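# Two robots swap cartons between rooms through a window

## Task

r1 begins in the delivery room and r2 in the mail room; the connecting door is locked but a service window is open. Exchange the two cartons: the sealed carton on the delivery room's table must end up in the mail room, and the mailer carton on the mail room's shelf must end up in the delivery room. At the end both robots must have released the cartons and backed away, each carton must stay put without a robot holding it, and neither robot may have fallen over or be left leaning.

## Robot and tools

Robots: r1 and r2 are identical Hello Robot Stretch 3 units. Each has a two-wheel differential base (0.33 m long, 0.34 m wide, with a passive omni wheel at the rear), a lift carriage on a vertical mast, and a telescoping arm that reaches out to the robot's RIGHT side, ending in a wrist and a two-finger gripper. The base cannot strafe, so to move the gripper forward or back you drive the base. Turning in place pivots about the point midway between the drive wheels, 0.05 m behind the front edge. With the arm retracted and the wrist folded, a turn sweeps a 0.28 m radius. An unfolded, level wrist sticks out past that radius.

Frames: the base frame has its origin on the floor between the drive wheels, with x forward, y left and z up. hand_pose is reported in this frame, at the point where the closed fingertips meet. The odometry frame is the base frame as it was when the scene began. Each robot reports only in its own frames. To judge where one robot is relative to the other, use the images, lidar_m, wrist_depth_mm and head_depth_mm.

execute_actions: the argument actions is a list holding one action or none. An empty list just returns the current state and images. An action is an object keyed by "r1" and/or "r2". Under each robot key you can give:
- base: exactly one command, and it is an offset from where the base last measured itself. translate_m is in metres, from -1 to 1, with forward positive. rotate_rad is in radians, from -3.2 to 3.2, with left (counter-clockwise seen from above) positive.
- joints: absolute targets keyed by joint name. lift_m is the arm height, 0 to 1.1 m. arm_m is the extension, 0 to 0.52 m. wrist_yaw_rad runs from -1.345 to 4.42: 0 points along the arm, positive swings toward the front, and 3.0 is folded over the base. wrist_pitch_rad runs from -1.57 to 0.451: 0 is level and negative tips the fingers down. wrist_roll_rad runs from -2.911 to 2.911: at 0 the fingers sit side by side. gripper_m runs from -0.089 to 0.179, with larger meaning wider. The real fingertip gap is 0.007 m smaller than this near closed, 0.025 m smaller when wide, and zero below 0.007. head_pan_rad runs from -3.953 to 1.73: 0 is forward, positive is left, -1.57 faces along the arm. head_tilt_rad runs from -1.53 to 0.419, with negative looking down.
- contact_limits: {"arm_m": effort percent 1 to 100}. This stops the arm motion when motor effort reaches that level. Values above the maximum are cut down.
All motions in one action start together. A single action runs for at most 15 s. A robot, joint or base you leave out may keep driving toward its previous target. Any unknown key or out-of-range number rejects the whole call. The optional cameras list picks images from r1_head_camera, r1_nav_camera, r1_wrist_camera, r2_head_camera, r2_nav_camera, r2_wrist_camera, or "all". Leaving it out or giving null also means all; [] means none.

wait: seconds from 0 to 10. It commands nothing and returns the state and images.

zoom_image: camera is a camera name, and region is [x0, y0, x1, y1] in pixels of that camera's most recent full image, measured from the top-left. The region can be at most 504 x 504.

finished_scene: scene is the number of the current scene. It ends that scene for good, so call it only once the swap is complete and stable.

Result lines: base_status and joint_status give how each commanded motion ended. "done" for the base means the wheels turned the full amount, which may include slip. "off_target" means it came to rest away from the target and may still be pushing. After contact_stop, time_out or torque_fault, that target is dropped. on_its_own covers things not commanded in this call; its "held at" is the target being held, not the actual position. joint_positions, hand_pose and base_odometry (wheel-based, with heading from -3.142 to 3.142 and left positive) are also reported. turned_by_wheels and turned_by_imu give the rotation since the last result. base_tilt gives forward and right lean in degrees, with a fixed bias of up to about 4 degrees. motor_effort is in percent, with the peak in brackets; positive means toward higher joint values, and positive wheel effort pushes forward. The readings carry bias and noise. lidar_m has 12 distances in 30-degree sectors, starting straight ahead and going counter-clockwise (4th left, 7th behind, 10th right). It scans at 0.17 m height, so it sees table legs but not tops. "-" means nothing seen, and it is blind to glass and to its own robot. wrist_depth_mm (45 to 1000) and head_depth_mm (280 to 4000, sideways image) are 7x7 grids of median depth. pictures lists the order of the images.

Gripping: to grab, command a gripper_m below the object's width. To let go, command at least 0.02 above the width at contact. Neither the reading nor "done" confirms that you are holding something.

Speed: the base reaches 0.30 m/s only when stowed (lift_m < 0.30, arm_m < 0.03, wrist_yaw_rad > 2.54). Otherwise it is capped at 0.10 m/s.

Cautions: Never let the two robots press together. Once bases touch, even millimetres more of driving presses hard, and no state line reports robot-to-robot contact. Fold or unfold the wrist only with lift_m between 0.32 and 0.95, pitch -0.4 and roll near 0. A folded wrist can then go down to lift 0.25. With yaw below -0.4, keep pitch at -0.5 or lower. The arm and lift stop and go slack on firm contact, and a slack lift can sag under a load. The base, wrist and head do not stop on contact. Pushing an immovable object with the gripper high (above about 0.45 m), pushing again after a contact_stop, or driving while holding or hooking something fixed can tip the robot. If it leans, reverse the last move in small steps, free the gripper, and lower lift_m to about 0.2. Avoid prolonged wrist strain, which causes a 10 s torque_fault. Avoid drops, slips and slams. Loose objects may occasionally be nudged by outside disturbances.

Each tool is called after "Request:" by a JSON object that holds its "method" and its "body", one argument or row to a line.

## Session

Request:
{"method": "execute_actions", "body": {
  "actions": []
}}

Scene clock: 0.00 s.
r1.base_odometry: x=+0.000 y=+0.000 heading=+0.000 (m, m, rad; r1's odometry frame)
r1.turned_by_wheels: +0.000 (rad since the last result)
r1.turned_by_imu: +0.000 (rad since the last result)
r1.base_tilt: forward=-1.7 right=-0.3 (deg)
r1.lidar_m: 1.15 1.71 1.70 1.07 0.93 0.95 1.16 1.13 1.14 1.38 2.67 2.31
r1.head_depth_mm: 1545 2565 3645 3742 3633 1531 2203 / 1585 2529 - - - 1453 2033 / 1707 2482 - - - 1486 1145 / 1688 2163 - - - 1516 1173 / 1666 2278 - - - 1557 2209 / 1649 2370 3664 3689 3709 3462 2134 / 1636 2338 3415 3497 3397 3321 2380
r1.base_status: not commanded
r1.joint_positions: lift_m=+0.509 arm_m=+0.001 wrist_yaw_rad=+2.945 wrist_pitch_rad=-0.403 wrist_roll_rad=-0.017 gripper_m=+0.037 head_pan_rad=-0.008 head_tilt_rad=+0.009
r1.joint_status: not commanded
r1.motor_effort: left_wheel=+1 right_wheel=+0 lift_m=+33 arm_m=+0 wrist_yaw_rad=+1 wrist_pitch_rad=+8 wrist_roll_rad=+0 gripper_m=-1 head_pan_rad=+0 head_tilt_rad=+2 (%)
r1.hand_pose: x=+0.0230 y=+0.0758 z=+0.5256 quat_wxyz=(+0.209, +0.697, +0.075, +0.682) (m; r1's base frame)
r1.wrist_depth_mm: - 955 - - - - - / 749 - - - - - - / 846 - - - - - - / 859 - - - - - - / 872 915 - 947 949 946 929 / 736 765 747 785 767 784 769 / 666 668 691 678 684 681 683
r2.base_odometry: x=+0.000 y=+0.000 heading=+0.000 (m, m, rad; r2's odometry frame)
r2.turned_by_wheels: +0.000 (rad since the last result)
r2.turned_by_imu: +0.000 (rad since the last result)
r2.base_tilt: forward=-1.3 right=+0.4 (deg)
r2.lidar_m: 0.93 0.95 1.25 2.16 2.21 2.88 3.36 3.44 2.70 2.56 1.42 0.99
r2.head_depth_mm: 699 891 - - - 1168 763 / 696 886 - - - 1154 761 / 693 882 - - 3714 1154 758 / 690 885 - - 3135 1062 756 / 737 891 887 886 882 877 874 / 892 893 886 882 879 873 874 / 886 886 884 879 880 871 870
r2.base_status: not commanded
r2.joint_positions: lift_m=+0.526 arm_m=+0.002 wrist_yaw_rad=+2.924 wrist_pitch_rad=-0.527 wrist_roll_rad=+0.008 gripper_m=+0.037 head_pan_rad=-0.011 head_tilt_rad=-0.011
r2.joint_status: not commanded
r2.motor_effort: left_wheel=+1 right_wheel=+0 lift_m=+31 arm_m=+0 wrist_yaw_rad=+1 wrist_pitch_rad=+7 wrist_roll_rad=+0 gripper_m=+0 head_pan_rad=-1 head_tilt_rad=+2 (%)
r2.hand_pose: x=+0.0240 y=+0.0574 z=+0.5150 quat_wxyz=(+0.258, +0.701, +0.108, +0.656) (m; r2's base frame)
r2.wrist_depth_mm: - - - - - - 861 / - - - - - - 872 / - - - - - - 882 / - - - - - 976 899 / 841 843 864 834 845 811 811 / 724 715 - 708 - 712 715 / 632 632 - 648 626 623 621
pictures: r1_head_camera (sideways: a quarter turn clockwise sets it upright), r1_nav_camera (sideways: a quarter turn counterclockwise sets it upright), r1_wrist_camera, r2_head_camera (sideways: a quarter turn clockwise sets it upright), r2_nav_camera (sideways: a quarter turn counterclockwise sets it upright), r2_wrist_camera
Images, in order (width x height): r1_head_camera 896x504, r1_nav_camera 672x504, r1_wrist_camera 644x364, r2_head_camera 896x504, r2_nav_camera 672x504, r2_wrist_camera 644x364.

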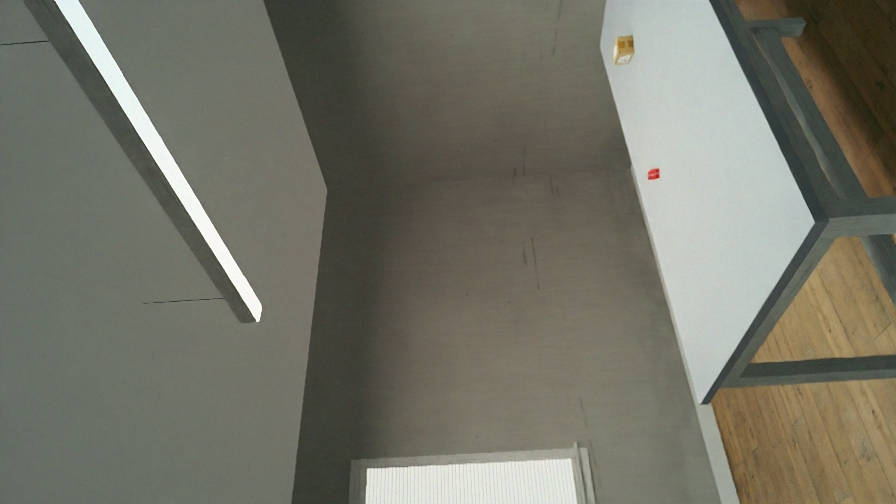

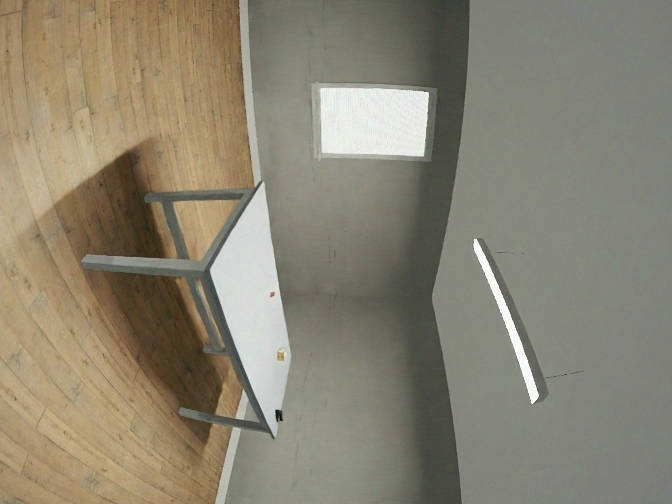

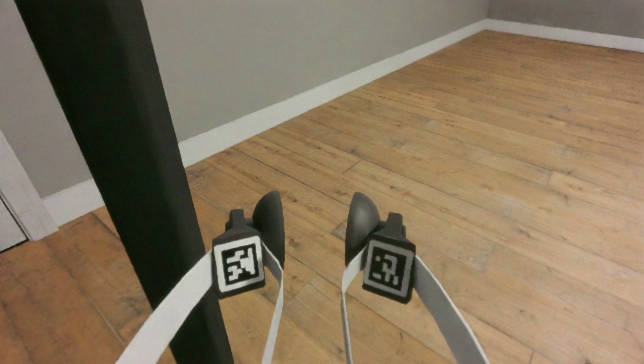

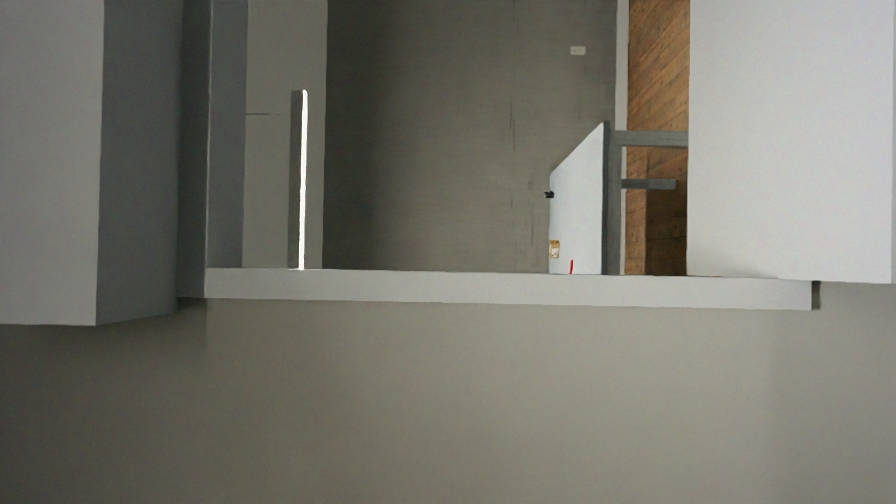

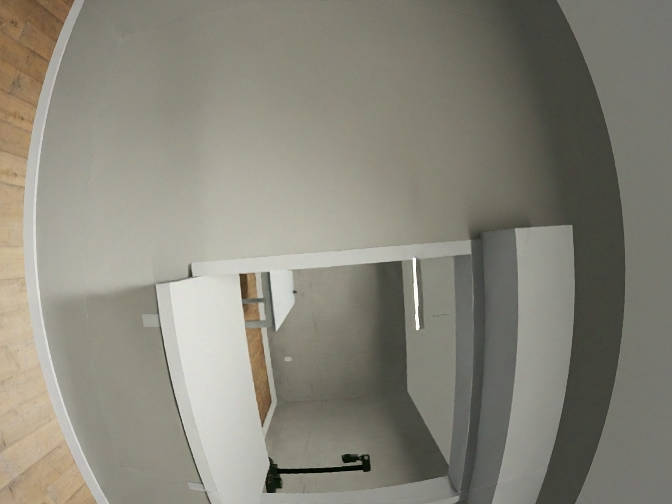

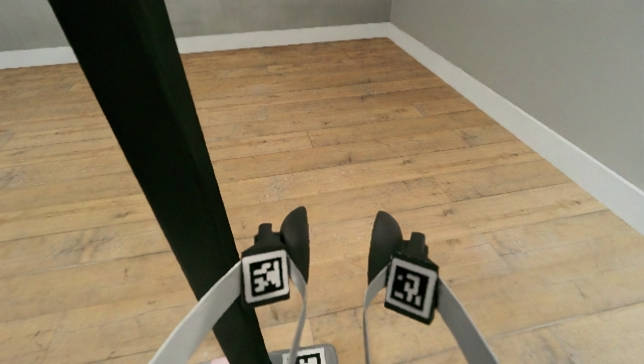

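Request:
{"method": "execute_actions", "body": {
  "actions": [
    {"r1":{"base":{"rotate_rad":0.7},"joints":{"lift_m":0.27,"head_pan_rad":-1.0,"head_tilt_rad":-0.4}},"r2":{"joints":{"lift_m":0.29,"wrist_pitch_rad":-0.4,"head_pan_rad":-3.1,"head_tilt_rad":-0.3}}}
  ],
  "cameras": ["r2_head_camera","r2_nav_camera"]
}}

Request:
{"method": "execute_actions", "body": {
  "actions": [
    {"r1":{"base":{"translate_m":1.0}}}
  ],
  "cameras": ["r1_nav_camera"]
}}

Scene clock: 8.80 s.
r1.base_odometry: x=+0.000 y=+0.000 heading=+0.700 (m, m, rad; r1's odometry frame)
r1.turned_by_wheels: +0.700 (rad since the last result)
r1.turned_by_imu: +0.701 (rad since the last result)
r1.base_tilt: forward=-1.8 right=-0.3 (deg)
r1.lidar_m: 3.66 1.38 1.00 0.93 0.98 1.18 1.13 1.17 1.60 3.37 2.24 1.15
r1.head_depth_mm: 2813 3022 3186 3277 2246 1677 1348 / 3023 3213 3379 3131 2267 1698 1371 / 3196 3451 3574 2871 2313 1717 1371 / 3425 3672 3872 1776 2341 1753 1393 / 3701 - - 1550 2286 1778 1413 / - - - 1610 1239 1620 1425 / 3715 - - 1656 2249 1821 1440
r1.base_status: done
r1.joint_positions: lift_m=+0.270 arm_m=+0.001 wrist_yaw_rad=+2.945 wrist_pitch_rad=-0.404 wrist_roll_rad=-0.017 gripper_m=+0.037 head_pan_rad=-0.993 head_tilt_rad=-0.395
r1.joint_status: all done
r1.motor_effort: left_wheel=-1(6) right_wheel=+2(6) lift_m=+25(24) arm_m=+0(0) wrist_yaw_rad=+0(0) wrist_pitch_rad=+9(9) wrist_roll_rad=+0(0) gripper_m=+0(0) head_pan_rad=-2(33) head_tilt_rad=-2(27) (%)
r1.hand_pose: x=+0.0230 y=+0.0757 z=+0.2862 quat_wxyz=(+0.209, +0.697, +0.075, +0.682) (m; r1's base frame)
r1.wrist_depth_mm: - 833 920 938 974 - - / 879 917 929 - - - - / 841 - 888 917 881 942 930 / 684 - 698 671 699 712 702 / 565 558 - 573 588 577 587 / 481 492 - 491 471 495 495 / - - - - 428 436 438
r2.base_odometry: x=+0.000 y=+0.000 heading=+0.000 (m, m, rad; r2's odometry frame)
r2.turned_by_wheels: +0.000 (rad since the last result)
r2.turned_by_imu: +0.000 (rad since the last result)
r2.base_tilt: forward=-1.3 right=+0.3 (deg)
r2.lidar_m: 0.93 0.95 1.24 2.16 2.21 2.88 3.36 3.42 2.71 2.56 1.42 0.99
r2.head_depth_mm: 2930 3039 3210 3342 2856 2023 1581 / 2920 3043 3183 3431 2856 2033 1590 / 2960 3134 3179 3422 2886 2040 1586 / 2920 3058 3303 3397 2858 2052 1581 / 2969 3141 3273 3426 2838 2045 1567 / 2973 3101 3286 3490 2846 2042 1587 / 3017 3122 3286 3494 2836 2047 1587
r2.base_status: not commanded
r2.joint_positions: lift_m=+0.290 arm_m=+0.002 wrist_yaw_rad=+2.924 wrist_pitch_rad=-0.421 wrist_roll_rad=+0.008 gripper_m=+0.037 head_pan_rad=-3.093 head_tilt_rad=-0.296
r2.joint_status: all done
r2.motor_effort: left_wheel=+0(0) right_wheel=+1(1) lift_m=+22(25) arm_m=+0(0) wrist_yaw_rad=+1(0) wrist_pitch_rad=+10(12) wrist_roll_rad=+0(0) gripper_m=+0(0) head_pan_rad=-4(64) head_tilt_rad=-2(20) (%)
r2.hand_pose: x=+0.0272 y=+0.0717 z=+0.3024 quat_wxyz=(+0.223, +0.706, +0.071, +0.669) (m; r2's base frame)
r2.wrist_depth_mm: - - - - - - 837 / - - - - - - 869 / - - - - - - 865 / 751 733 748 738 751 733 735 / 608 605 631 606 627 602 592 / 507 505 - 520 - 504 498 / 451 - - 432 438 432 435
pictures: r2_head_camera (sideways: a quarter turn clockwise sets it upright), r2_nav_camera (sideways: a quarter turn counterclockwise sets it upright)
Images, in order (width x height): r2_head_camera 896x504, r2_nav_camera 672x504.

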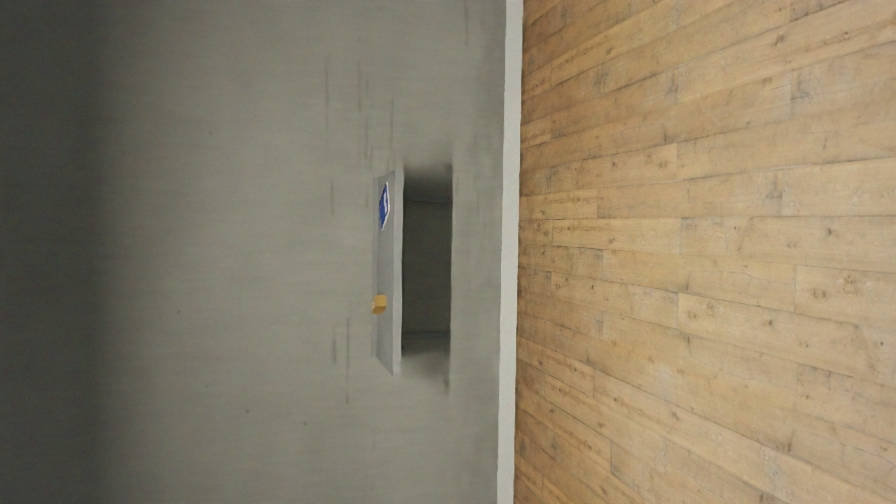

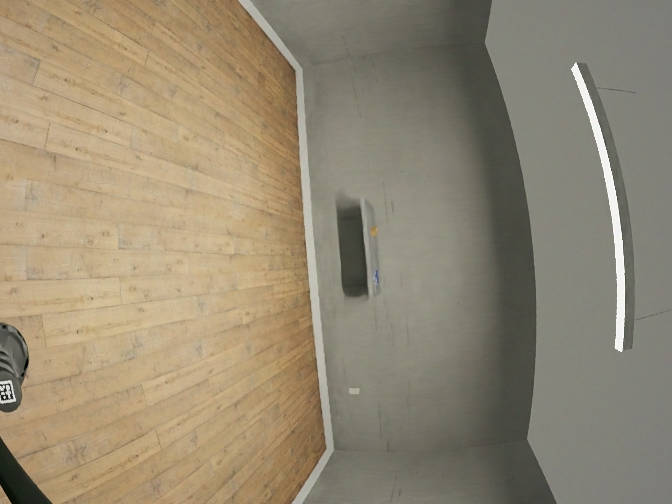

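Scene clock: 13.90 s.
r1.base_odometry: x=+0.765 y=+0.644 heading=+0.700 (m, m, rad; r1's odometry frame)
r1.turned_by_wheels: +0.000 (rad since the last result)
r1.turned_by_imu: +0.005 (rad since the last result)
r1.base_tilt: forward=-1.8 right=-0.3 (deg)
r1.lidar_m: 2.65 1.38 1.00 0.97 1.00 1.34 2.13 2.21 3.05 0.69 0.89 2.76
r1.head_depth_mm: 2841 2973 3159 1386 934 822 1356 / 2998 3178 3410 1429 948 1543 1368 / 3191 3417 3686 3497 970 1676 1313 / 3436 3677 - 3579 1023 1102 1286 / 3378 3551 3614 3618 2410 1762 1406 / 3033 3138 3225 3274 2434 1807 1429 / 2750 2817 2897 3006 2504 1831 1441
r1.base_status: done
r1.joint_positions: lift_m=+0.270 arm_m=+0.001 wrist_yaw_rad=+2.945 wrist_pitch_rad=-0.404 wrist_roll_rad=-0.017 gripper_m=+0.037 head_pan_rad=-0.993 head_tilt_rad=-0.395
r1.joint_status: not commanded
r1.motor_effort: left_wheel=-1(10) right_wheel=+2(11) lift_m=+25(24) arm_m=+0(0) wrist_yaw_rad=+0(0) wrist_pitch_rad=+9(9) wrist_roll_rad=+0(0) gripper_m=+0(0) head_pan_rad=-2(2) head_tilt_rad=-3(3) (%)
r1.hand_pose: x=+0.0230 y=+0.0757 z=+0.2862 quat_wxyz=(+0.209, +0.697, +0.075, +0.682) (m; r1's base frame)
r1.wrist_depth_mm: - 883 902 960 988 - - / 884 947 957 - - - - / 859 - 905 904 918 906 883 / 693 - 690 686 707 708 728 / 557 558 - 574 583 579 579 / 476 490 - 491 466 503 492 / - - - - 428 420 429
r2.base_odometry: x=+0.000 y=+0.000 heading=+0.000 (m, m, rad; r2's odometry frame)
r2.turned_by_wheels: +0.000 (rad since the last result)
r2.turned_by_imu: +0.000 (rad since the last result)
r2.base_tilt: forward=-1.4 right=+0.4 (deg)
r2.lidar_m: 0.93 0.95 1.24 2.17 2.20 2.88 3.34 3.44 2.72 2.56 1.43 0.99
r2.head_depth_mm: 2887 3049 3150 3324 2888 2043 1586 / 2902 3041 3223 3403 2896 2034 1582 / 2938 3069 3177 3338 2810 2021 1592 / 2913 3060 3188 3414 2856 2036 1585 / 2963 3112 3251 3407 2839 2032 1570 / 2943 3069 3258 3507 2861 2032 1580 / 2951 3143 3307 3535 2815 2027 1583
r2.base_status: not commanded
r2.joint_positions: lift_m=+0.290 arm_m=+0.002 wrist_yaw_rad=+2.924 wrist_pitch_rad=-0.421 wrist_roll_rad=+0.008 gripper_m=+0.037 head_pan_rad=-3.093 head_tilt_rad=-0.296
r2.joint_status: not commanded
r2.motor_effort: left_wheel=+0(0) right_wheel=+1(1) lift_m=+22(22) arm_m=+1(0) wrist_yaw_rad=+0(0) wrist_pitch_rad=+10(10) wrist_roll_rad=+0(0) gripper_m=+0(0) head_pan_rad=-4(5) head_tilt_rad=-2(1) (%)
r2.hand_pose: x=+0.0272 y=+0.0717 z=+0.3024 quat_wxyz=(+0.223, +0.706, +0.071, +0.669) (m; r2's base frame)
r2.wrist_depth_mm: - - - - - - 850 / - - - - - - 859 / - - - - - - 867 / 757 732 766 745 745 759 751 / 606 605 631 605 623 602 601 / 506 514 - 522 - 503 500 / 445 - - 435 437 436 431
pictures: r1_nav_camera (sideways: a quarter turn counterclockwise sets it upright)
Images, in order (width x height): r1_nav_camera 672x504.

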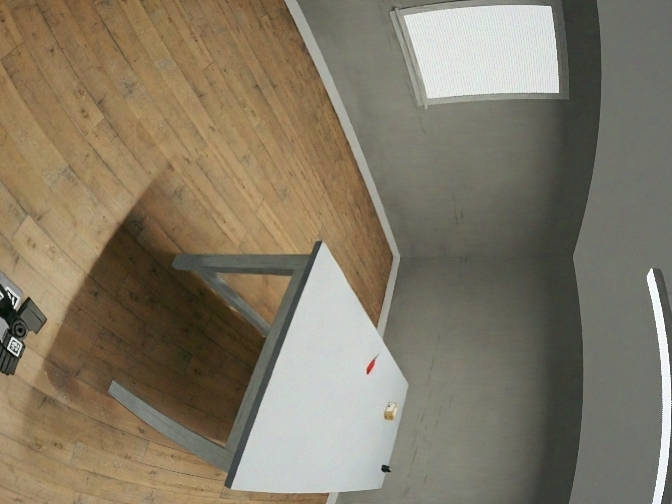

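Request:
{"method": "execute_actions", "body": {
  "actions": [
    {"r1":{"base":{"translate_m":1.0}},"r2":{"base":{"rotate_rad":0.16}}}
  ],
  "cameras": []
}}

Request:
{"method": "execute_actions", "body": {
  "actions": [
    {"r1":{"base":{"rotate_rad":-1.5}},"r2":{"base":{"translate_m":-1}}}
  ],
  "cameras": []
}}

Request:
{"method": "execute_actions", "body": {
  "actions": [
    {"r1":{"base":{"translate_m":1},"joints":{"head_tilt_rad":-0.7,"head_pan_rad":-0.6}},"r2":{"base":{"translate_m":-1}}}
  ],
  "cameras": ["r1_head_camera"]
}}

Request:
{"method": "execute_actions", "body": {
  "actions": [
    {"r1":{"base":{"rotate_rad":-0.04}},"r2":{"base":{"translate_m":-0.44}}}
  ],
  "cameras": []
}}

Scene clock: 30.97 s.
r1.base_odometry: x=+1.530 y=+1.288 heading=+0.700 (m, m, rad; r1's odometry frame)
r1.turned_by_wheels: +0.000 (rad since the last result)
r1.turned_by_imu: +0.004 (rad since the last result)
r1.base_tilt: forward=-1.8 right=-0.3 (deg)
r1.lidar_m: 1.65 1.37 1.00 0.97 1.00 1.38 3.15 1.25 0.80 1.58 2.34 1.71
r1.head_depth_mm: 2855 3017 3225 3278 2238 1682 1349 / 2993 3167 3400 3419 2265 1701 1373 / 2767 2907 3070 3155 2320 1720 1381 / 2387 2495 2659 2744 2353 1757 1396 / 2094 2179 2278 2385 2333 1776 1409 / 1882 1937 2016 2090 2151 1810 1427 / 1695 1738 1807 1864 1922 1816 1436
r1.base_status: done
r1.joint_positions: lift_m=+0.270 arm_m=+0.001 wrist_yaw_rad=+2.945 wrist_pitch_rad=-0.404 wrist_roll_rad=-0.017 gripper_m=+0.037 head_pan_rad=-0.993 head_tilt_rad=-0.395
r1.joint_status: not commanded
r1.motor_effort: left_wheel=-1(10) right_wheel=+2(10) lift_m=+25(24) arm_m=+0(0) wrist_yaw_rad=+0(0) wrist_pitch_rad=+9(9) wrist_roll_rad=+0(0) gripper_m=+0(0) head_pan_rad=-2(2) head_tilt_rad=-3(3) (%)
r1.hand_pose: x=+0.0230 y=+0.0757 z=+0.2861 quat_wxyz=(+0.209, +0.697, +0.075, +0.682) (m; r1's base frame)
r1.wrist_depth_mm: - 879 933 937 983 - - / 869 925 938 - - - - / 872 - 909 870 899 916 905 / 689 - 702 696 693 721 711 / 566 550 - 571 592 578 589 / 483 489 - 486 471 489 496 / - - - - 429 428 431
r2.base_odometry: x=+0.000 y=+0.000 heading=+0.160 (m, m, rad; r2's odometry frame)
r2.turned_by_wheels: +0.160 (rad since the last result)
r2.turned_by_imu: +0.158 (rad since the last result)
r2.base_tilt: forward=-1.3 right=+0.5 (deg)
r2.lidar_m: 0.93 1.00 1.46 2.16 2.31 3.38 3.36 3.37 2.62 2.56 1.21 0.95
r2.head_depth_mm: 2872 2998 3142 3314 2851 2043 1590 / 2898 3030 3146 3321 2883 2047 1565 / 2958 3103 3204 3396 2828 2043 1584 / 3006 3146 3278 3507 2882 2038 1584 / 3084 3134 3390 3627 2835 2021 1581 / 3115 3341 3453 3682 2836 2031 1579 / 3196 3387 3554 3630 2861 2022 1574
r2.base_status: done
r2.joint_positions: lift_m=+0.290 arm_m=+0.002 wrist_yaw_rad=+2.924 wrist_pitch_rad=-0.421 wrist_roll_rad=+0.008 gripper_m=+0.037 head_pan_rad=-3.093 head_tilt_rad=-0.297
r2.joint_status: not commanded
r2.motor_effort: left_wheel=-2(11) right_wheel=+3(5) lift_m=+22(22) arm_m=-1(1) wrist_yaw_rad=+0(0) wrist_pitch_rad=+10(10) wrist_roll_rad=+0(0) gripper_m=+0(0) head_pan_rad=-5(4) head_tilt_rad=-2(2) (%)
r2.hand_pose: x=+0.0272 y=+0.0717 z=+0.3024 quat_wxyz=(+0.223, +0.706, +0.071, +0.669) (m; r2's base frame)
r2.wrist_depth_mm: - - - - - - - / - - - - - - - / - - - - - - 918 / 755 749 745 761 745 749 742 / 610 603 631 602 628 601 605 / 510 504 - 526 - 501 503 / 448 - - 433 433 434 433
pictures: none
No camera images: the call's "cameras" was empty. Leave "cameras" out to get every camera's image.

Scene clock: 35.97 s.
r1.base_odometry: x=+1.530 y=+1.288 heading=-0.800 (m, m, rad; r1's odometry frame)
r1.turned_by_wheels: -1.500 (rad since the last result)
r1.turned_by_imu: -1.497 (rad since the last result)
r1.base_tilt: forward=-1.7 right=-0.3 (deg)
r1.lidar_m: 3.38 2.15 1.68 1.65 1.27 0.98 0.97 1.03 1.52 3.14 1.25 0.80
r1.head_depth_mm: 2760 2923 3081 3167 2236 1688 1349 / 2924 3133 3332 3380 2246 1639 1363 / 3136 3336 3618 3554 2026 1671 1375 / 3422 3687 - 1516 1151 1759 1399 / 3688 - - 1562 1014 1761 1364 / 3554 3668 3733 1597 1024 910 1175 / 3262 3336 3501 1647 1047 1754 1355
r1.base_status: done
r1.joint_positions: lift_m=+0.270 arm_m=+0.001 wrist_yaw_rad=+2.945 wrist_pitch_rad=-0.404 wrist_roll_rad=-0.017 gripper_m=+0.037 head_pan_rad=-0.993 head_tilt_rad=-0.395
r1.joint_status: not commanded
r1.motor_effort: left_wheel=+3(12) right_wheel=-3(9) lift_m=+25(25) arm_m=+0(0) wrist_yaw_rad=+0(0) wrist_pitch_rad=+9(9) wrist_roll_rad=+0(0) gripper_m=+0(1) head_pan_rad=-2(2) head_tilt_rad=-2(3) (%)
r1.hand_pose: x=+0.0230 y=+0.0757 z=+0.2861 quat_wxyz=(+0.209, +0.697, +0.075, +0.682) (m; r1's base frame)
r1.wrist_depth_mm: - - - - - - - / - - - - - - - / 868 - 889 901 897 896 904 / 678 - 705 714 715 708 713 / 564 569 - 564 594 578 574 / 478 489 - 488 480 488 492 / - - - - 429 424 426
r2.base_odometry: x=-0.987 y=-0.159 heading=+0.160 (m, m, rad; r2's odometry frame)
r2.turned_by_wheels: +0.000 (rad since the last result)
r2.turned_by_imu: +0.002 (rad since the last result)
r2.base_tilt: forward=-1.3 right=+0.5 (deg)
r2.lidar_m: 1.93 2.06 2.29 2.26 2.41 2.41 2.37 2.54 2.54 2.47 2.49 1.96
r2.head_depth_mm: 1968 2064 2178 2256 2375 2059 1594 / 2045 2125 2207 2278 2463 2037 1577 / 2102 2192 2302 2342 2525 2012 1562 / 2116 2228 2338 2396 2533 2047 1592 / 2182 2274 2398 2498 2591 2017 1577 / 2184 2324 2437 2564 2718 2009 1568 / 2256 2368 2513 2602 2689 2036 1577
r2.base_status: done
r2.joint_positions: lift_m=+0.290 arm_m=+0.002 wrist_yaw_rad=+2.924 wrist_pitch_rad=-0.420 wrist_roll_rad=+0.008 gripper_m=+0.037 head_pan_rad=-3.093 head_tilt_rad=-0.297
r2.joint_status: not commanded
r2.motor_effort: left_wheel=-1(11) right_wheel=+2(3) lift_m=+22(21) arm_m=+0(1) wrist_yaw_rad=+0(0) wrist_pitch_rad=+9(10) wrist_roll_rad=+0(1) gripper_m=-1(1) head_pan_rad=-6(4) head_tilt_rad=-2(1) (%)
r2.hand_pose: x=+0.0272 y=+0.0718 z=+0.3025 quat_wxyz=(+0.222, +0.706, +0.071, +0.669) (m; r2's base frame)
r2.wrist_depth_mm: - - - - - - - / - - - - - - - / - - - - - - 981 / 765 732 753 743 745 743 747 / 609 606 627 612 630 605 606 / 507 504 - 521 - 504 504 / 451 - - 433 433 433 432
pictures: none
No camera images: the call's "cameras" was empty. Leave "cameras" out to get every camera's image.

Scene clock: 41.07 s.
r1.base_odometry: x=+2.227 y=+0.571 heading=-0.800 (m, m, rad; r1's odometry frame)
r1.turned_by_wheels: +0.000 (rad since the last result)
r1.turned_by_imu: +0.005 (rad since the last result)
r1.base_tilt: forward=-1.8 right=-0.3 (deg)
r1.lidar_m: 2.37 2.02 1.58 1.56 1.67 2.00 1.96 2.10 0.50 0.49 0.53 0.78
r1.head_depth_mm: 2607 2799 1042 812 1529 1323 1109 / 2445 2691 1065 900 1617 1277 1145 / 2325 2580 1131 1926 1569 1347 1159 / 2204 2443 1277 1928 1607 1365 1171 / 2096 2300 2538 2115 1664 1387 1172 / 2010 2192 2437 2145 1706 1403 1196 / 1924 2087 2318 2183 1716 1422 1201
r1.base_status: done
r1.joint_positions: lift_m=+0.270 arm_m=+0.001 wrist_yaw_rad=+2.945 wrist_pitch_rad=-0.404 wrist_roll_rad=-0.017 gripper_m=+0.037 head_pan_rad=-0.607 head_tilt_rad=-0.692
r1.joint_status: all done
r1.motor_effort: left_wheel=+2(15) right_wheel=-2(6) lift_m=+25(25) arm_m=+0(0) wrist_yaw_rad=+0(0) wrist_pitch_rad=+9(9) wrist_roll_rad=+0(0) gripper_m=+1(0) head_pan_rad=+2(21) head_tilt_rad=-5(23) (%)
r1.hand_pose: x=+0.0230 y=+0.0757 z=+0.2861 quat_wxyz=(+0.209, +0.697, +0.075, +0.682) (m; r1's base frame)
r1.wrist_depth_mm: - - - - - - - / - - - - - - - / 886 - 869 880 933 916 918 / 678 - 690 681 698 697 717 / 563 549 - 592 580 583 586 / 482 505 - 487 484 490 492 / - - - - 423 426 426
r2.base_odometry: x=-1.975 y=-0.318 heading=+0.160 (m, m, rad; r2's odometry frame)
r2.turned_by_wheels: +0.000 (rad since the last result)
r2.turned_by_imu: +0.002 (rad since the last result)
r2.base_tilt: forward=-1.3 right=+0.4 (deg)
r2.lidar_m: 2.92 3.06 2.39 2.35 1.80 1.40 1.38 1.48 2.18 2.41 2.57 2.98
r2.head_depth_mm: 1155 1198 1258 1325 1207 1477 1532 / 1175 1230 1287 1355 1203 1513 1549 / 1198 1252 1313 1371 1200 1539 1580 / 1223 1279 1344 1411 1195 1596 1577 / 1249 1312 1374 1453 1201 1616 1571 / 1272 1342 1408 1482 1515 1678 1569 / 1303 1360 1435 1526 1607 1705 1571
r2.base_status: done
r2.joint_positions: lift_m=+0.290 arm_m=+0.002 wrist_yaw_rad=+2.924 wrist_pitch_rad=-0.420 wrist_roll_rad=+0.008 gripper_m=+0.037 head_pan_rad=-3.093 head_tilt_rad=-0.298
r2.joint_status: not commanded
r2.motor_effort: left_wheel=-2(13) right_wheel=+2(7) lift_m=+22(22) arm_m=-1(0) wrist_yaw_rad=+1(0) wrist_pitch_rad=+9(9) wrist_roll_rad=+0(1) gripper_m=+0(0) head_pan_rad=-4(4) head_tilt_rad=-1(1) (%)
r2.hand_pose: x=+0.0272 y=+0.0718 z=+0.3025 quat_wxyz=(+0.222, +0.706, +0.071, +0.669) (m; r2's base frame)
r2.wrist_depth_mm: - - - - - - - / - - - - - - - / - - - - - - 976 / 761 744 747 755 757 742 749 / 610 606 632 597 625 597 598 / 502 504 - 524 - 505 501 / 450 - - 436 434 434 433
pictures: r1_head_camera (sideways: a quarter turn clockwise sets it upright)
Images, in order (width x height): r1_head_camera 896x504.

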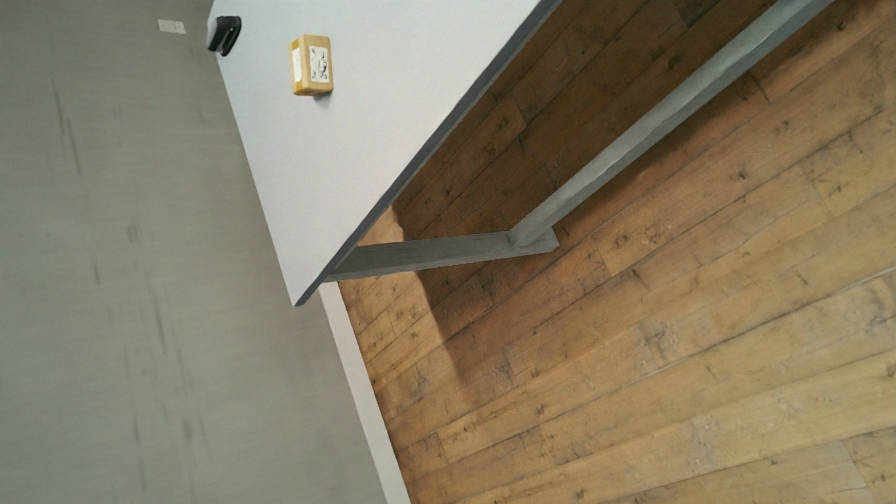

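Scene clock: 44.20 s.
r1.base_odometry: x=+2.227 y=+0.571 heading=-0.840 (m, m, rad; r1's odometry frame)
r1.turned_by_wheels: -0.040 (rad since the last result)
r1.turned_by_imu: -0.040 (rad since the last result)
r1.base_tilt: forward=-1.8 right=-0.3 (deg)
r1.lidar_m: 2.37 2.09 1.60 1.56 1.64 2.01 1.96 2.07 0.51 0.49 0.52 0.75
r1.head_depth_mm: 2681 2916 1072 813 1502 1322 1094 / 2525 2794 1054 878 1601 1272 1151 / 2408 2648 1129 1854 1585 1346 1160 / 2245 2523 1213 1867 1606 1367 1169 / 2128 2344 2529 2094 1668 1380 1184 / 2016 2227 2468 2153 1700 1397 1188 / 1917 2103 2310 2203 1726 1418 1207
r1.base_status: done
r1.joint_positions: lift_m=+0.270 arm_m=+0.001 wrist_yaw_rad=+2.945 wrist_pitch_rad=-0.404 wrist_roll_rad=-0.017 gripper_m=+0.037 head_pan_rad=-0.607 head_tilt_rad=-0.692
r1.joint_status: not commanded
r1.motor_effort: left_wheel=+3(13) right_wheel=-2(9) lift_m=+25(25) arm_m=+0(0) wrist_yaw_rad=+0(1) wrist_pitch_rad=+9(9) wrist_roll_rad=+0(0) gripper_m=+0(1) head_pan_rad=+3(2) head_tilt_rad=-4(5) (%)
r1.hand_pose: x=+0.0230 y=+0.0757 z=+0.2861 quat_wxyz=(+0.209, +0.697, +0.075, +0.682) (m; r1's base frame)
r1.wrist_depth_mm: - - - - - - - / - - - - - - - / 848 - 884 905 899 925 919 / 684 - 687 706 723 716 717 / 571 560 - 577 583 572 585 / 480 502 - 488 483 499 495 / - - - - 429 427 435
r2.base_odometry: x=-2.409 y=-0.388 heading=+0.160 (m, m, rad; r2's odometry frame)
r2.turned_by_wheels: +0.000 (rad since the last result)
r2.turned_by_imu: +0.001 (rad since the last result)
r2.base_tilt: forward=-1.2 right=+0.5 (deg)
r2.lidar_m: 3.36 3.08 2.43 2.39 1.23 0.96 0.94 1.01 1.49 2.36 2.53 3.42
r2.head_depth_mm: 775 813 846 894 938 856 666 / 792 829 869 908 959 858 666 / 810 846 886 934 983 851 665 / 825 859 907 958 1008 808 663 / 841 878 923 973 1023 856 664 / 858 899 950 1004 1048 853 664 / 873 924 970 1025 1095 889 664
r2.base_status: done
r2.joint_positions: lift_m=+0.290 arm_m=+0.002 wrist_yaw_rad=+2.924 wrist_pitch_rad=-0.420 wrist_roll_rad=+0.008 gripper_m=+0.037 head_pan_rad=-3.093 head_tilt_rad=-0.298
r2.joint_status: not commanded
r2.motor_effort: left_wheel=-1(10) right_wheel=+2(3) lift_m=+22(22) arm_m=+0(1) wrist_yaw_rad=+1(0) wrist_pitch_rad=+9(9) wrist_roll_rad=-1(0) gripper_m=+0(0) head_pan_rad=-4(4) head_tilt_rad=-1(2) (%)
r2.hand_pose: x=+0.0272 y=+0.0718 z=+0.3026 quat_wxyz=(+0.222, +0.706, +0.071, +0.669) (m; r2's base frame)
r2.wrist_depth_mm: - - - - - - - / - - - - - - - / - - - - - - 974 / 755 730 744 747 747 751 735 / 607 604 624 609 626 602 597 / 505 511 - 518 - 501 502 / 448 - - 438 434 433 432
pictures: none
No camera images: the call's "cameras" was empty. Leave "cameras" out to get every camera's image.

Request:
{"method": "execute_actions", "body": {
  "actions": [
    {"r1":{"base":{"translate_m":0.78}},"r2":{"base":{"rotate_rad":-1.69}}}
  ],
  "cameras": []
}}

Request:
{"method": "execute_actions", "body": {
  "actions": [
    {"r1":{"joints":{"lift_m":0.9,"head_pan_rad":-1.57,"head_tilt_rad":-0.8}},"r2":{"joints":{"lift_m":0.9,"head_pan_rad":-1.57,"head_tilt_rad":-0.8}}}
  ],
  "cameras": []
}}

Request:
{"method": "execute_actions", "body": {
  "actions": [
    {"r1":{"joints":{"wrist_yaw_rad":0,"gripper_m":0.15}},"r2":{"joints":{"wrist_yaw_rad":0,"gripper_m":0.15}}}
  ],
  "cameras": ["r1_head_camera","r2_head_camera","r1_wrist_camera","r2_wrist_camera"]
}}

Scene clock: 58.60 s.
r1.base_odometry: x=+2.747 y=-0.010 heading=-0.840 (m, m, rad; r1's odometry frame)
r1.turned_by_wheels: +0.000 (rad since the last result)
r1.turned_by_imu: +0.003 (rad since the last result)
r1.base_tilt: forward=-1.8 right=-0.3 (deg)
r1.lidar_m: 1.59 1.68 1.55 1.51 1.60 2.29 2.75 0.72 0.55 0.54 0.57 1.63
r1.head_depth_mm: 1792 2049 2311 1969 1581 1239 1113 / 1709 1900 2162 2011 1602 1333 1144 / 1591 1776 2012 2021 1638 1353 1160 / 1502 1669 1869 2012 1653 1372 1171 / 1423 1572 1738 1936 1674 1376 1182 / 1346 1477 1643 1826 1703 1403 1196 / 1293 1404 1548 1724 1725 1414 1202
r1.base_status: done
r1.joint_positions: lift_m=+0.270 arm_m=+0.001 wrist_yaw_rad=+2.945 wrist_pitch_rad=-0.404 wrist_roll_rad=-0.017 gripper_m=+0.037 head_pan_rad=-0.607 head_tilt_rad=-0.692
r1.joint_status: not commanded
r1.motor_effort: left_wheel=+2(15) right_wheel=-2(6) lift_m=+25(25) arm_m=+0(0) wrist_yaw_rad=+0(0) wrist_pitch_rad=+9(9) wrist_roll_rad=+0(0) gripper_m=-1(0) head_pan_rad=+3(2) head_tilt_rad=-4(4) (%)
r1.hand_pose: x=+0.0230 y=+0.0757 z=+0.2861 quat_wxyz=(+0.209, +0.697, +0.075, +0.682) (m; r1's base frame)
r1.wrist_depth_mm: - - - - - - - / - - - - - - - / 855 - 886 890 896 934 901 / 679 - 688 689 712 699 710 / 559 552 - 573 587 582 582 / 483 504 - 484 487 492 496 / - - - - 430 422 426
r2.base_odometry: x=-2.409 y=-0.388 heading=-1.530 (m, m, rad; r2's odometry frame)
r2.turned_by_wheels: -1.690 (rad since the last result)
r2.turned_by_imu: -1.666 (rad since the last result)
r2.base_tilt: forward=-1.2 right=+0.5 (deg)
r2.lidar_m: 2.36 2.43 3.23 3.36 3.47 2.50 2.40 1.38 0.99 0.94 0.97 1.31
r2.head_depth_mm: 2027 2159 2225 2358 2456 2036 1572 / 2048 2162 2263 2381 2493 2025 1579 / 2087 2178 2275 2421 2508 2043 1585 / 2094 2175 2312 2471 2544 2027 1570 / 2084 2223 2318 2437 2554 2012 1565 / 2131 2258 2338 2475 2568 2019 1580 / 2118 2184 2311 2296 2340 2027 1584
r2.base_status: done
r2.joint_positions: lift_m=+0.290 arm_m=+0.002 wrist_yaw_rad=+2.924 wrist_pitch_rad=-0.420 wrist_roll_rad=+0.008 gripper_m=+0.037 head_pan_rad=-3.093 head_tilt_rad=-0.298
r2.joint_status: not commanded
r2.motor_effort: left_wheel=+2(11) right_wheel=-1(4) lift_m=+22(22) arm_m=+0(1) wrist_yaw_rad=+1(1) wrist_pitch_rad=+9(9) wrist_roll_rad=+0(0) gripper_m=+0(0) head_pan_rad=-4(5) head_tilt_rad=-1(1) (%)
r2.hand_pose: x=+0.0272 y=+0.0718 z=+0.3026 quat_wxyz=(+0.222, +0.706, +0.071, +0.669) (m; r2's base frame)
r2.wrist_depth_mm: - - - - - - - / - - - - - - - / - - - - - - 966 / 760 734 753 755 753 741 745 / 609 608 632 606 623 603 601 / 511 511 - 522 - 503 502 / 448 - - 436 434 434 431
pictures: none
No camera images: the call's "cameras" was empty. Leave "cameras" out to get every camera's image.

Scene clock: 65.17 s.
r1.base_odometry: x=+2.747 y=-0.010 heading=-0.840 (m, m, rad; r1's odometry frame)
r1.turned_by_wheels: +0.000 (rad since the last result)
r1.turned_by_imu: -0.001 (rad since the last result)
r1.base_tilt: forward=-1.7 right=-0.3 (deg)
r1.lidar_m: 1.59 1.68 1.54 1.51 1.59 2.29 2.74 0.72 0.55 0.54 0.57 1.63
r1.head_depth_mm: 2706 2898 908 723 - - 1097 / 2719 2914 922 733 1515 - - / 2731 2980 868 745 1519 - - / 2743 2990 963 757 1561 - 1129 / 2794 3013 983 771 1515 1244 1151 / 2813 3078 1003 785 953 1275 1146 / 2810 3041 2481 796 1514 1346 1164
r1.base_status: not commanded
r1.joint_positions: lift_m=+0.900 arm_m=+0.001 wrist_yaw_rad=+2.945 wrist_pitch_rad=-0.404 wrist_roll_rad=-0.017 gripper_m=+0.037 head_pan_rad=-1.563 head_tilt_rad=-0.790
r1.joint_status: all done
r1.motor_effort: left_wheel=+2(2) right_wheel=-2(2) lift_m=+41(42) arm_m=+0(0) wrist_yaw_rad=+0(0) wrist_pitch_rad=+9(9) wrist_roll_rad=+0(0) gripper_m=+0(0) head_pan_rad=-2(31) head_tilt_rad=-6(17) (%)
r1.hand_pose: x=+0.0230 y=+0.0757 z=+0.9155 quat_wxyz=(+0.209, +0.697, +0.075, +0.682) (m; r1's base frame)
r1.wrist_depth_mm: - - - - - - - / - - - - - - - / - - - - - - - / - - - - - - - / - - - - - - - / - - - - - - - / - - - - - - -
r2.base_odometry: x=-2.409 y=-0.388 heading=-1.530 (m, m, rad; r2's odometry frame)
r2.turned_by_wheels: +0.000 (rad since the last result)
r2.turned_by_imu: +0.000 (rad since the last result)
r2.base_tilt: forward=-1.2 right=+0.7 (deg)
r2.lidar_m: 2.36 2.43 3.26 3.33 3.45 2.49 2.39 1.37 0.98 0.94 0.97 1.31
r2.head_depth_mm: 795 897 939 751 684 - 1120 / 796 905 942 755 1464 - 1128 / 795 904 945 756 1472 - - / 801 909 952 757 703 - 1153 / 801 906 951 760 1466 - 1155 / 804 910 960 763 1483 1318 1162 / 808 913 964 766 1482 1331 1157
r2.base_status: not commanded
r2.joint_positions: lift_m=+0.900 arm_m=+0.002 wrist_yaw_rad=+2.924 wrist_pitch_rad=-0.420 wrist_roll_rad=+0.008 gripper_m=+0.037 head_pan_rad=-1.577 head_tilt_rad=-0.790
r2.joint_status: all done
r2.motor_effort: left_wheel=+3(2) right_wheel=-1(1) lift_m=+39(40) arm_m=+0(0) wrist_yaw_rad=+0(0) wrist_pitch_rad=+9(10) wrist_roll_rad=+0(0) gripper_m=+0(0) head_pan_rad=+5(65) head_tilt_rad=-5(29) (%)
r2.hand_pose: x=+0.0272 y=+0.0718 z=+0.9120 quat_wxyz=(+0.222, +0.706, +0.071, +0.669) (m; r2's base frame)
r2.wrist_depth_mm: - - - - - - - / - - - - - - - / - - - - - - - / - - - - - - - / - - - - - - - / - - - - - - - / - - - - - - -
pictures: none
No camera images: the call's "cameras" was empty. Leave "cameras" out to get every camera's image.

Scene clock: 67.63 s.
r1.base_odometry: x=+2.747 y=-0.010 heading=-0.840 (m, m, rad; r1's odometry frame)
r1.turned_by_wheels: +0.000 (rad since the last result)
r1.turned_by_imu: +0.000 (rad since the last result)
r1.base_tilt: forward=-1.8 right=-0.3 (deg)
r1.lidar_m: 1.59 1.68 1.55 1.51 1.60 2.28 2.74 0.72 0.55 0.54 0.57 1.63
r1.head_depth_mm: 2694 2899 910 732 - - - / 2741 2904 925 753 - - 1062 / 2714 2922 871 767 - 1232 1099 / 2794 2973 960 760 1487 1249 1127 / 2755 3050 986 772 1505 1256 1136 / 2795 3074 1004 784 953 1269 1155 / 2830 3126 2498 793 1511 1347 1158
r1.base_status: not commanded
r1.joint_positions: lift_m=+0.900 arm_m=+0.001 wrist_yaw_rad=+0.002 wrist_pitch_rad=-0.404 wrist_roll_rad=-0.017 gripper_m=+0.150 head_pan_rad=-1.563 head_tilt_rad=-0.790
r1.joint_status: all done
r1.motor_effort: left_wheel=+2(3) right_wheel=-2(2) lift_m=+40(41) arm_m=+0(0) wrist_yaw_rad=-2(5) wrist_pitch_rad=+9(9) wrist_roll_rad=+0(0) gripper_m=+0(82) head_pan_rad=-3(2) head_tilt_rad=-5(5) (%)
r1.hand_pose: x=-0.0211 y=-0.3722 z=+0.9155 quat_wxyz=(+0.699, +0.144, -0.686, -0.140) (m; r1's base frame)
r1.wrist_depth_mm: - - - - - - - / - - 818 815 824 867 888 / - 599 596 553 604 621 622 / 467 464 464 459 466 474 486 / 390 397 382 391 390 405 397 / - - - - - - 360 / - 633 - - - - -
r2.base_odometry: x=-2.409 y=-0.388 heading=-1.530 (m, m, rad; r2's odometry frame)
r2.turned_by_wheels: +0.000 (rad since the last result)
r2.turned_by_imu: +0.000 (rad since the last result)
r2.base_tilt: forward=-1.2 right=+0.4 (deg)
r2.lidar_m: 2.36 2.43 3.25 3.34 3.47 2.51 2.40 1.38 0.99 0.94 0.97 1.31
r2.head_depth_mm: 797 899 935 751 - - - / 797 901 946 756 1470 - - / 800 902 950 766 - - - / 801 906 946 759 1462 1306 1154 / 807 910 951 760 1472 1329 1160 / 803 912 962 760 1490 1325 1165 / 806 919 961 767 1481 1329 1164
r2.base_status: not commanded
r2.joint_positions: lift_m=+0.900 arm_m=+0.002 wrist_yaw_rad=+0.002 wrist_pitch_rad=-0.420 wrist_roll_rad=+0.008 gripper_m=+0.150 head_pan_rad=-1.577 head_tilt_rad=-0.790
r2.joint_status: all done
r2.motor_effort: left_wheel=+2(3) right_wheel=+0(1) lift_m=+40(39) arm_m=+0(1) wrist_yaw_rad=-1(0) wrist_pitch_rad=+9(9) wrist_roll_rad=+0(0) gripper_m=+0(91) head_pan_rad=+6(4) head_tilt_rad=-5(5) (%)
r2.hand_pose: x=-0.0211 y=-0.3712 z=+0.9120 quat_wxyz=(+0.689, +0.148, -0.694, -0.148) (m; r2's base frame)
r2.wrist_depth_mm: 644 644 628 622 615 610 599 / 717 697 684 680 658 663 648 / 772 634 600 638 630 623 695 / 487 477 480 485 480 466 462 / 390 404 389 387 388 391 385 / - - 367 360 353 351 344 / - - - - - - -
pictures: r1_head_camera (sideways: a quarter turn clockwise sets it upright), r1_wrist_camera, r2_head_camera (sideways: a quarter turn clockwise sets it upright), r2_wrist_camera
Images, in order (width x height): r1_head_camera 896x504, r1_wrist_camera 644x364, r2_head_camera 896x504, r2_wrist_camera 644x364.

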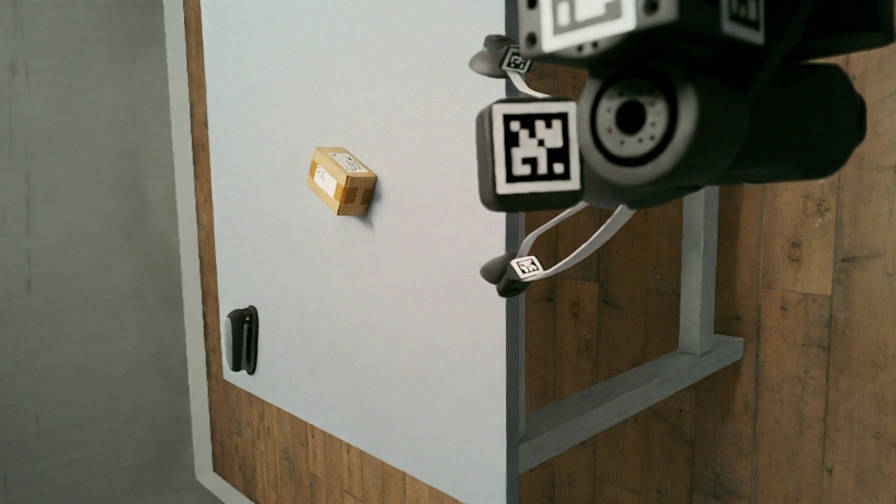

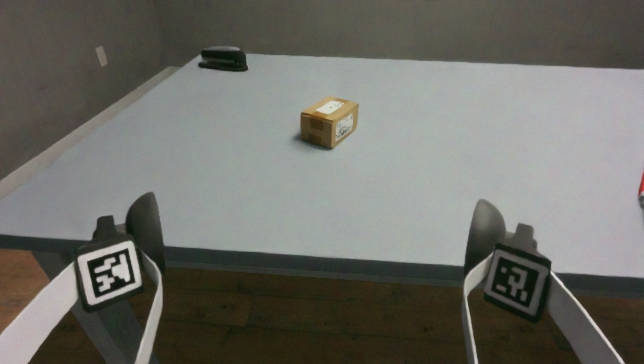

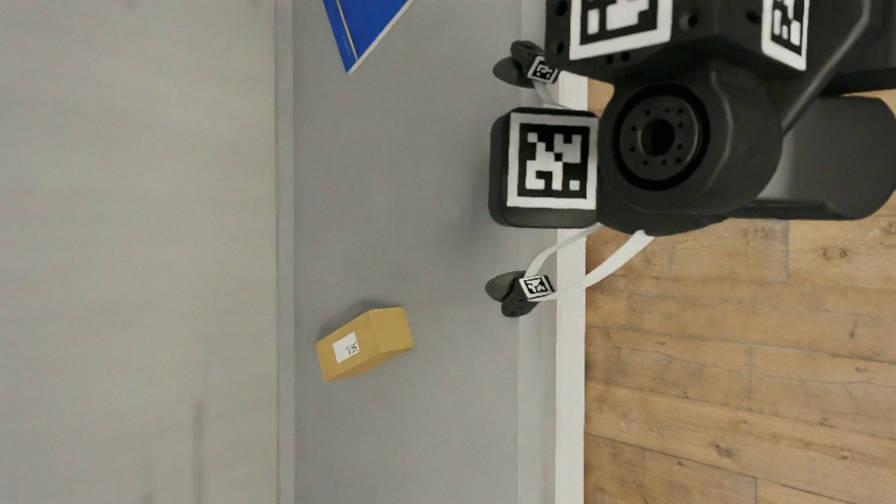

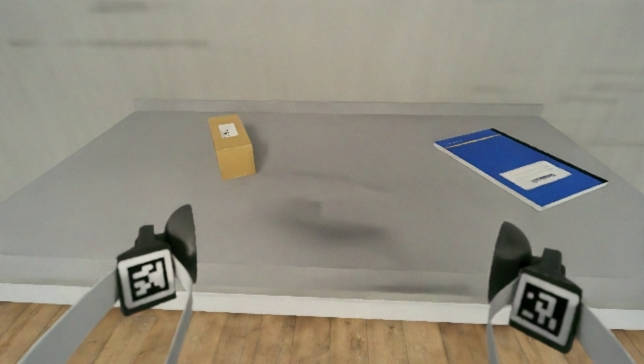

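Request:
{"method": "execute_actions", "body": {
  "actions": [
    {"r1":{"base":{"translate_m":0.12},"joints":{"wrist_yaw_rad":-0.5,"wrist_pitch_rad":-0.5,"arm_m":0.36,"lift_m":0.86}},"r2":{"base":{"translate_m":0.08},"joints":{"wrist_yaw_rad":0.4,"arm_m":0.31,"lift_m":0.84}}}
  ],
  "cameras": ["r1_wrist_camera","r2_wrist_camera"]
}}

Scene clock: 77.80 s.
r1.base_odometry: x=+2.827 y=-0.100 heading=-0.840 (m, m, rad; r1's odometry frame)
r1.turned_by_wheels: +0.000 (rad since the last result)
r1.turned_by_imu: +0.000 (rad since the last result)
r1.base_tilt: forward=-1.8 right=-0.2 (deg)
r1.lidar_m: 1.47 1.56 1.54 1.50 1.59 2.28 2.87 0.73 0.56 0.55 0.58 1.51
r1.head_depth_mm: 2687 2939 - 702 1442 1211 1096 / 2680 2973 834 734 1487 1221 1108 / 2774 2987 - 743 1507 1226 1117 / 2768 3024 966 757 1527 1236 1132 / 2745 3066 982 769 993 1253 1136 / 2797 3118 2437 807 1543 1328 1156 / 2830 3044 2482 1942 1593 1336 1158
r1.base_status: done
r1.joint_positions: lift_m=+0.860 arm_m=+0.360 wrist_yaw_rad=-0.499 wrist_pitch_rad=-0.515 wrist_roll_rad=-0.017 gripper_m=+0.150 head_pan_rad=-1.563 head_tilt_rad=-0.790
r1.joint_status: all done
r1.motor_effort: left_wheel=+2(9) right_wheel=-2(4) lift_m=+24(33) arm_m=+2(3) wrist_yaw_rad=-1(3) wrist_pitch_rad=+8(7) wrist_roll_rad=+0(0) gripper_m=+0(0) head_pan_rad=-2(3) head_tilt_rad=-5(5) (%)
r1.hand_pose: x=-0.1226 y=-0.6900 z=+0.8518 quat_wxyz=(+0.624, +0.009, -0.701, -0.344) (m; r1's base frame)
r1.wrist_depth_mm: - - - 671 683 697 701 / 482 488 486 501 511 507 520 / 385 387 396 395 401 402 408 / 324 323 322 262 329 334 336 / 276 285 273 245 282 296 286 / 246 237 244 245 246 - 249 / 209 213 216 217 218 219 219
r2.base_odometry: x=-2.406 y=-0.468 heading=-1.530 (m, m, rad; r2's odometry frame)
r2.turned_by_wheels: +0.000 (rad since the last result)
r2.turned_by_imu: +0.000 (rad since the last result)
r2.base_tilt: forward=-1.1 right=+0.6 (deg)
r2.lidar_m: 2.28 2.36 3.12 3.35 3.45 2.58 2.47 1.37 0.98 0.94 0.97 1.31
r2.head_depth_mm: 792 899 - - 1450 1292 1144 / 795 900 - 730 1448 1313 1153 / 795 903 - 733 1467 1312 1150 / 798 905 981 757 1473 1321 1153 / 801 907 977 756 1479 1321 1160 / 803 910 958 764 1470 1324 1157 / 807 915 992 764 1471 1333 1166
r2.base_status: done
r2.joint_positions: lift_m=+0.840 arm_m=+0.310 wrist_yaw_rad=+0.400 wrist_pitch_rad=-0.420 wrist_roll_rad=+0.008 gripper_m=+0.150 head_pan_rad=-1.577 head_tilt_rad=-0.790
r2.joint_status: all done
r2.motor_effort: left_wheel=+1(8) right_wheel=+0(2) lift_m=+22(30) arm_m=+4(3) wrist_yaw_rad=+1(3) wrist_pitch_rad=+9(9) wrist_roll_rad=+0(0) gripper_m=+0(0) head_pan_rad=+5(6) head_tilt_rad=-4(5) (%)
r2.hand_pose: x=+0.0657 y=-0.6613 z=+0.8527 quat_wxyz=(+0.705, +0.282, -0.651, -0.008) (m; r2's base frame)
r2.wrist_depth_mm: 623 519 446 391 348 313 283 / 708 585 491 423 374 335 302 / 854 665 498 449 405 358 321 / - 378 375 359 375 362 339 / 316 316 302 237 298 305 300 / 254 - 254 196 244 250 251 / 221 217 218 206 211 213 218
pictures: r1_wrist_camera, r2_wrist_camera
Images, in order (width x height): r1_wrist_camera 644x364, r2_wrist_camera 644x364.

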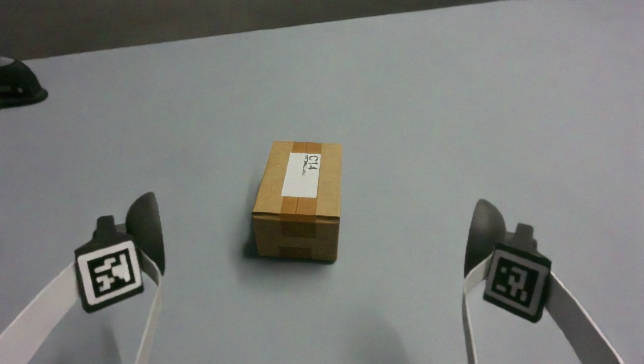

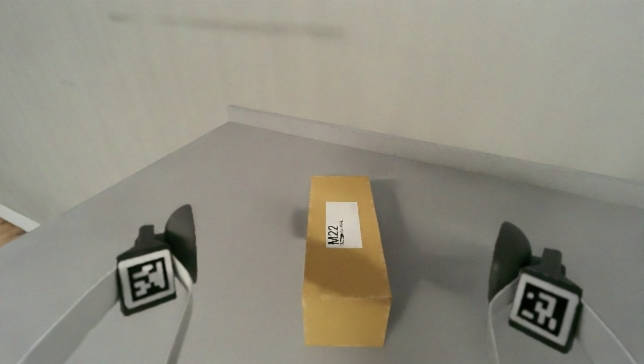

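Request:
{"method": "execute_actions", "body": {
  "actions": [
    {"r1":{"base":{"translate_m":-0.028},"joints":{"arm_m":0.435,"lift_m":0.797}},"r2":{"base":{"translate_m":0.027},"joints":{"arm_m":0.375,"lift_m":0.78}}}
  ],
  "cameras": ["r1_wrist_camera","r2_wrist_camera"]
}}

Scene clock: 86.57 s.
r1.base_odometry: x=+2.809 y=-0.079 heading=-0.840 (m, m, rad; r1's odometry frame)
r1.turned_by_wheels: +0.000 (rad since the last result)
r1.turned_by_imu: +0.000 (rad since the last result)
r1.base_tilt: forward=-1.7 right=-0.3 (deg)
r1.lidar_m: 1.50 1.59 1.53 1.50 1.59 2.28 2.84 0.73 0.56 0.55 0.58 1.53
r1.head_depth_mm: 2677 2927 938 - 1441 1210 1098 / 2701 2926 - 730 1444 1219 1111 / 2737 2994 - 743 1462 1233 1115 / 2785 3020 967 760 1482 1251 1129 / 2785 3057 982 769 1431 1239 1137 / 2800 3067 2417 783 1492 1327 1152 / 2828 3068 2490 1942 1594 1344 1158
r1.base_status: done
r1.joint_positions: lift_m=+0.797 arm_m=+0.435 wrist_yaw_rad=-0.499 wrist_pitch_rad=-0.515 wrist_roll_rad=-0.017 gripper_m=+0.150 head_pan_rad=-1.563 head_tilt_rad=-0.790
r1.joint_status: all done
r1.motor_effort: left_wheel=+1(3) right_wheel=-2(8) lift_m=+25(25) arm_m=+3(3) wrist_yaw_rad=-1(1) wrist_pitch_rad=+8(8) wrist_roll_rad=+0(0) gripper_m=+0(0) head_pan_rad=-2(2) head_tilt_rad=-5(5) (%)
r1.hand_pose: x=-0.1226 y=-0.7649 z=+0.7888 quat_wxyz=(+0.624, +0.009, -0.701, -0.344) (m; r1's base frame)
r1.wrist_depth_mm: - 461 476 478 497 493 506 / 345 347 353 357 359 368 369 / 276 278 279 279 282 285 291 / 229 231 223 158 233 238 239 / 197 202 185 135 200 210 203 / - 168 164 136 174 - 176 / 151 151 153 153 155 155 155
r2.base_odometry: x=-2.405 y=-0.495 heading=-1.530 (m, m, rad; r2's odometry frame)
r2.turned_by_wheels: +0.000 (rad since the last result)
r2.turned_by_imu: +0.000 (rad since the last result)
r2.base_tilt: forward=-1.4 right=+0.4 (deg)
r2.lidar_m: 2.25 2.32 3.10 3.36 3.46 2.62 2.50 1.37 0.98 0.94 0.97 1.31
r2.head_depth_mm: 793 895 964 - - 1285 1146 / 793 901 973 729 1452 1318 1149 / 797 904 981 733 1477 1315 1155 / 798 901 982 740 1464 1323 1155 / 803 902 966 764 1475 1323 1155 / 803 908 957 763 1466 1315 1165 / 805 912 1011 765 1470 1313 1164
r2.base_status: done
r2.joint_positions: lift_m=+0.780 arm_m=+0.375 wrist_yaw_rad=+0.400 wrist_pitch_rad=-0.419 wrist_roll_rad=+0.008 gripper_m=+0.150 head_pan_rad=-1.577 head_tilt_rad=-0.790
r2.joint_status: all done
r2.motor_effort: left_wheel=+1(5) right_wheel=-1(2) lift_m=+22(23) arm_m=+3(2) wrist_yaw_rad=+3(0) wrist_pitch_rad=+9(9) wrist_roll_rad=+0(0) gripper_m=+0(0) head_pan_rad=+4(4) head_tilt_rad=-5(5) (%)
r2.hand_pose: x=+0.0657 y=-0.7263 z=+0.7927 quat_wxyz=(+0.705, +0.282, -0.651, -0.008) (m; r2's base frame)
r2.wrist_depth_mm: 525 437 372 328 289 261 236 / 593 493 406 353 312 277 252 / 701 485 355 352 322 295 267 / 271 271 269 175 267 265 264 / 217 226 216 141 207 219 213 / 185 - 181 118 126 180 179 / - 155 155 101 104 152 156
pictures: r1_wrist_camera, r2_wrist_camera
Images, in order (width x height): r1_wrist_camera 644x364, r2_wrist_camera 644x364.

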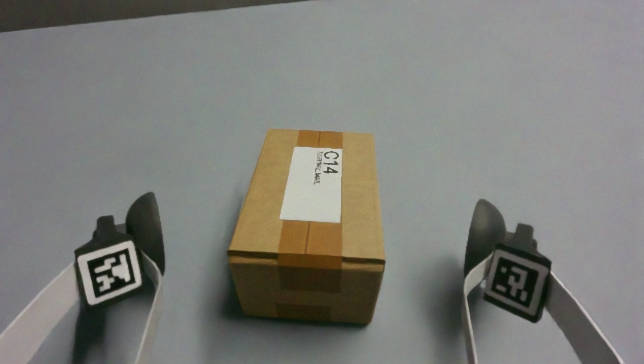

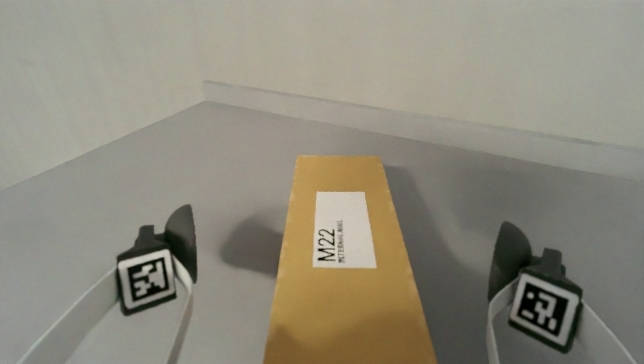

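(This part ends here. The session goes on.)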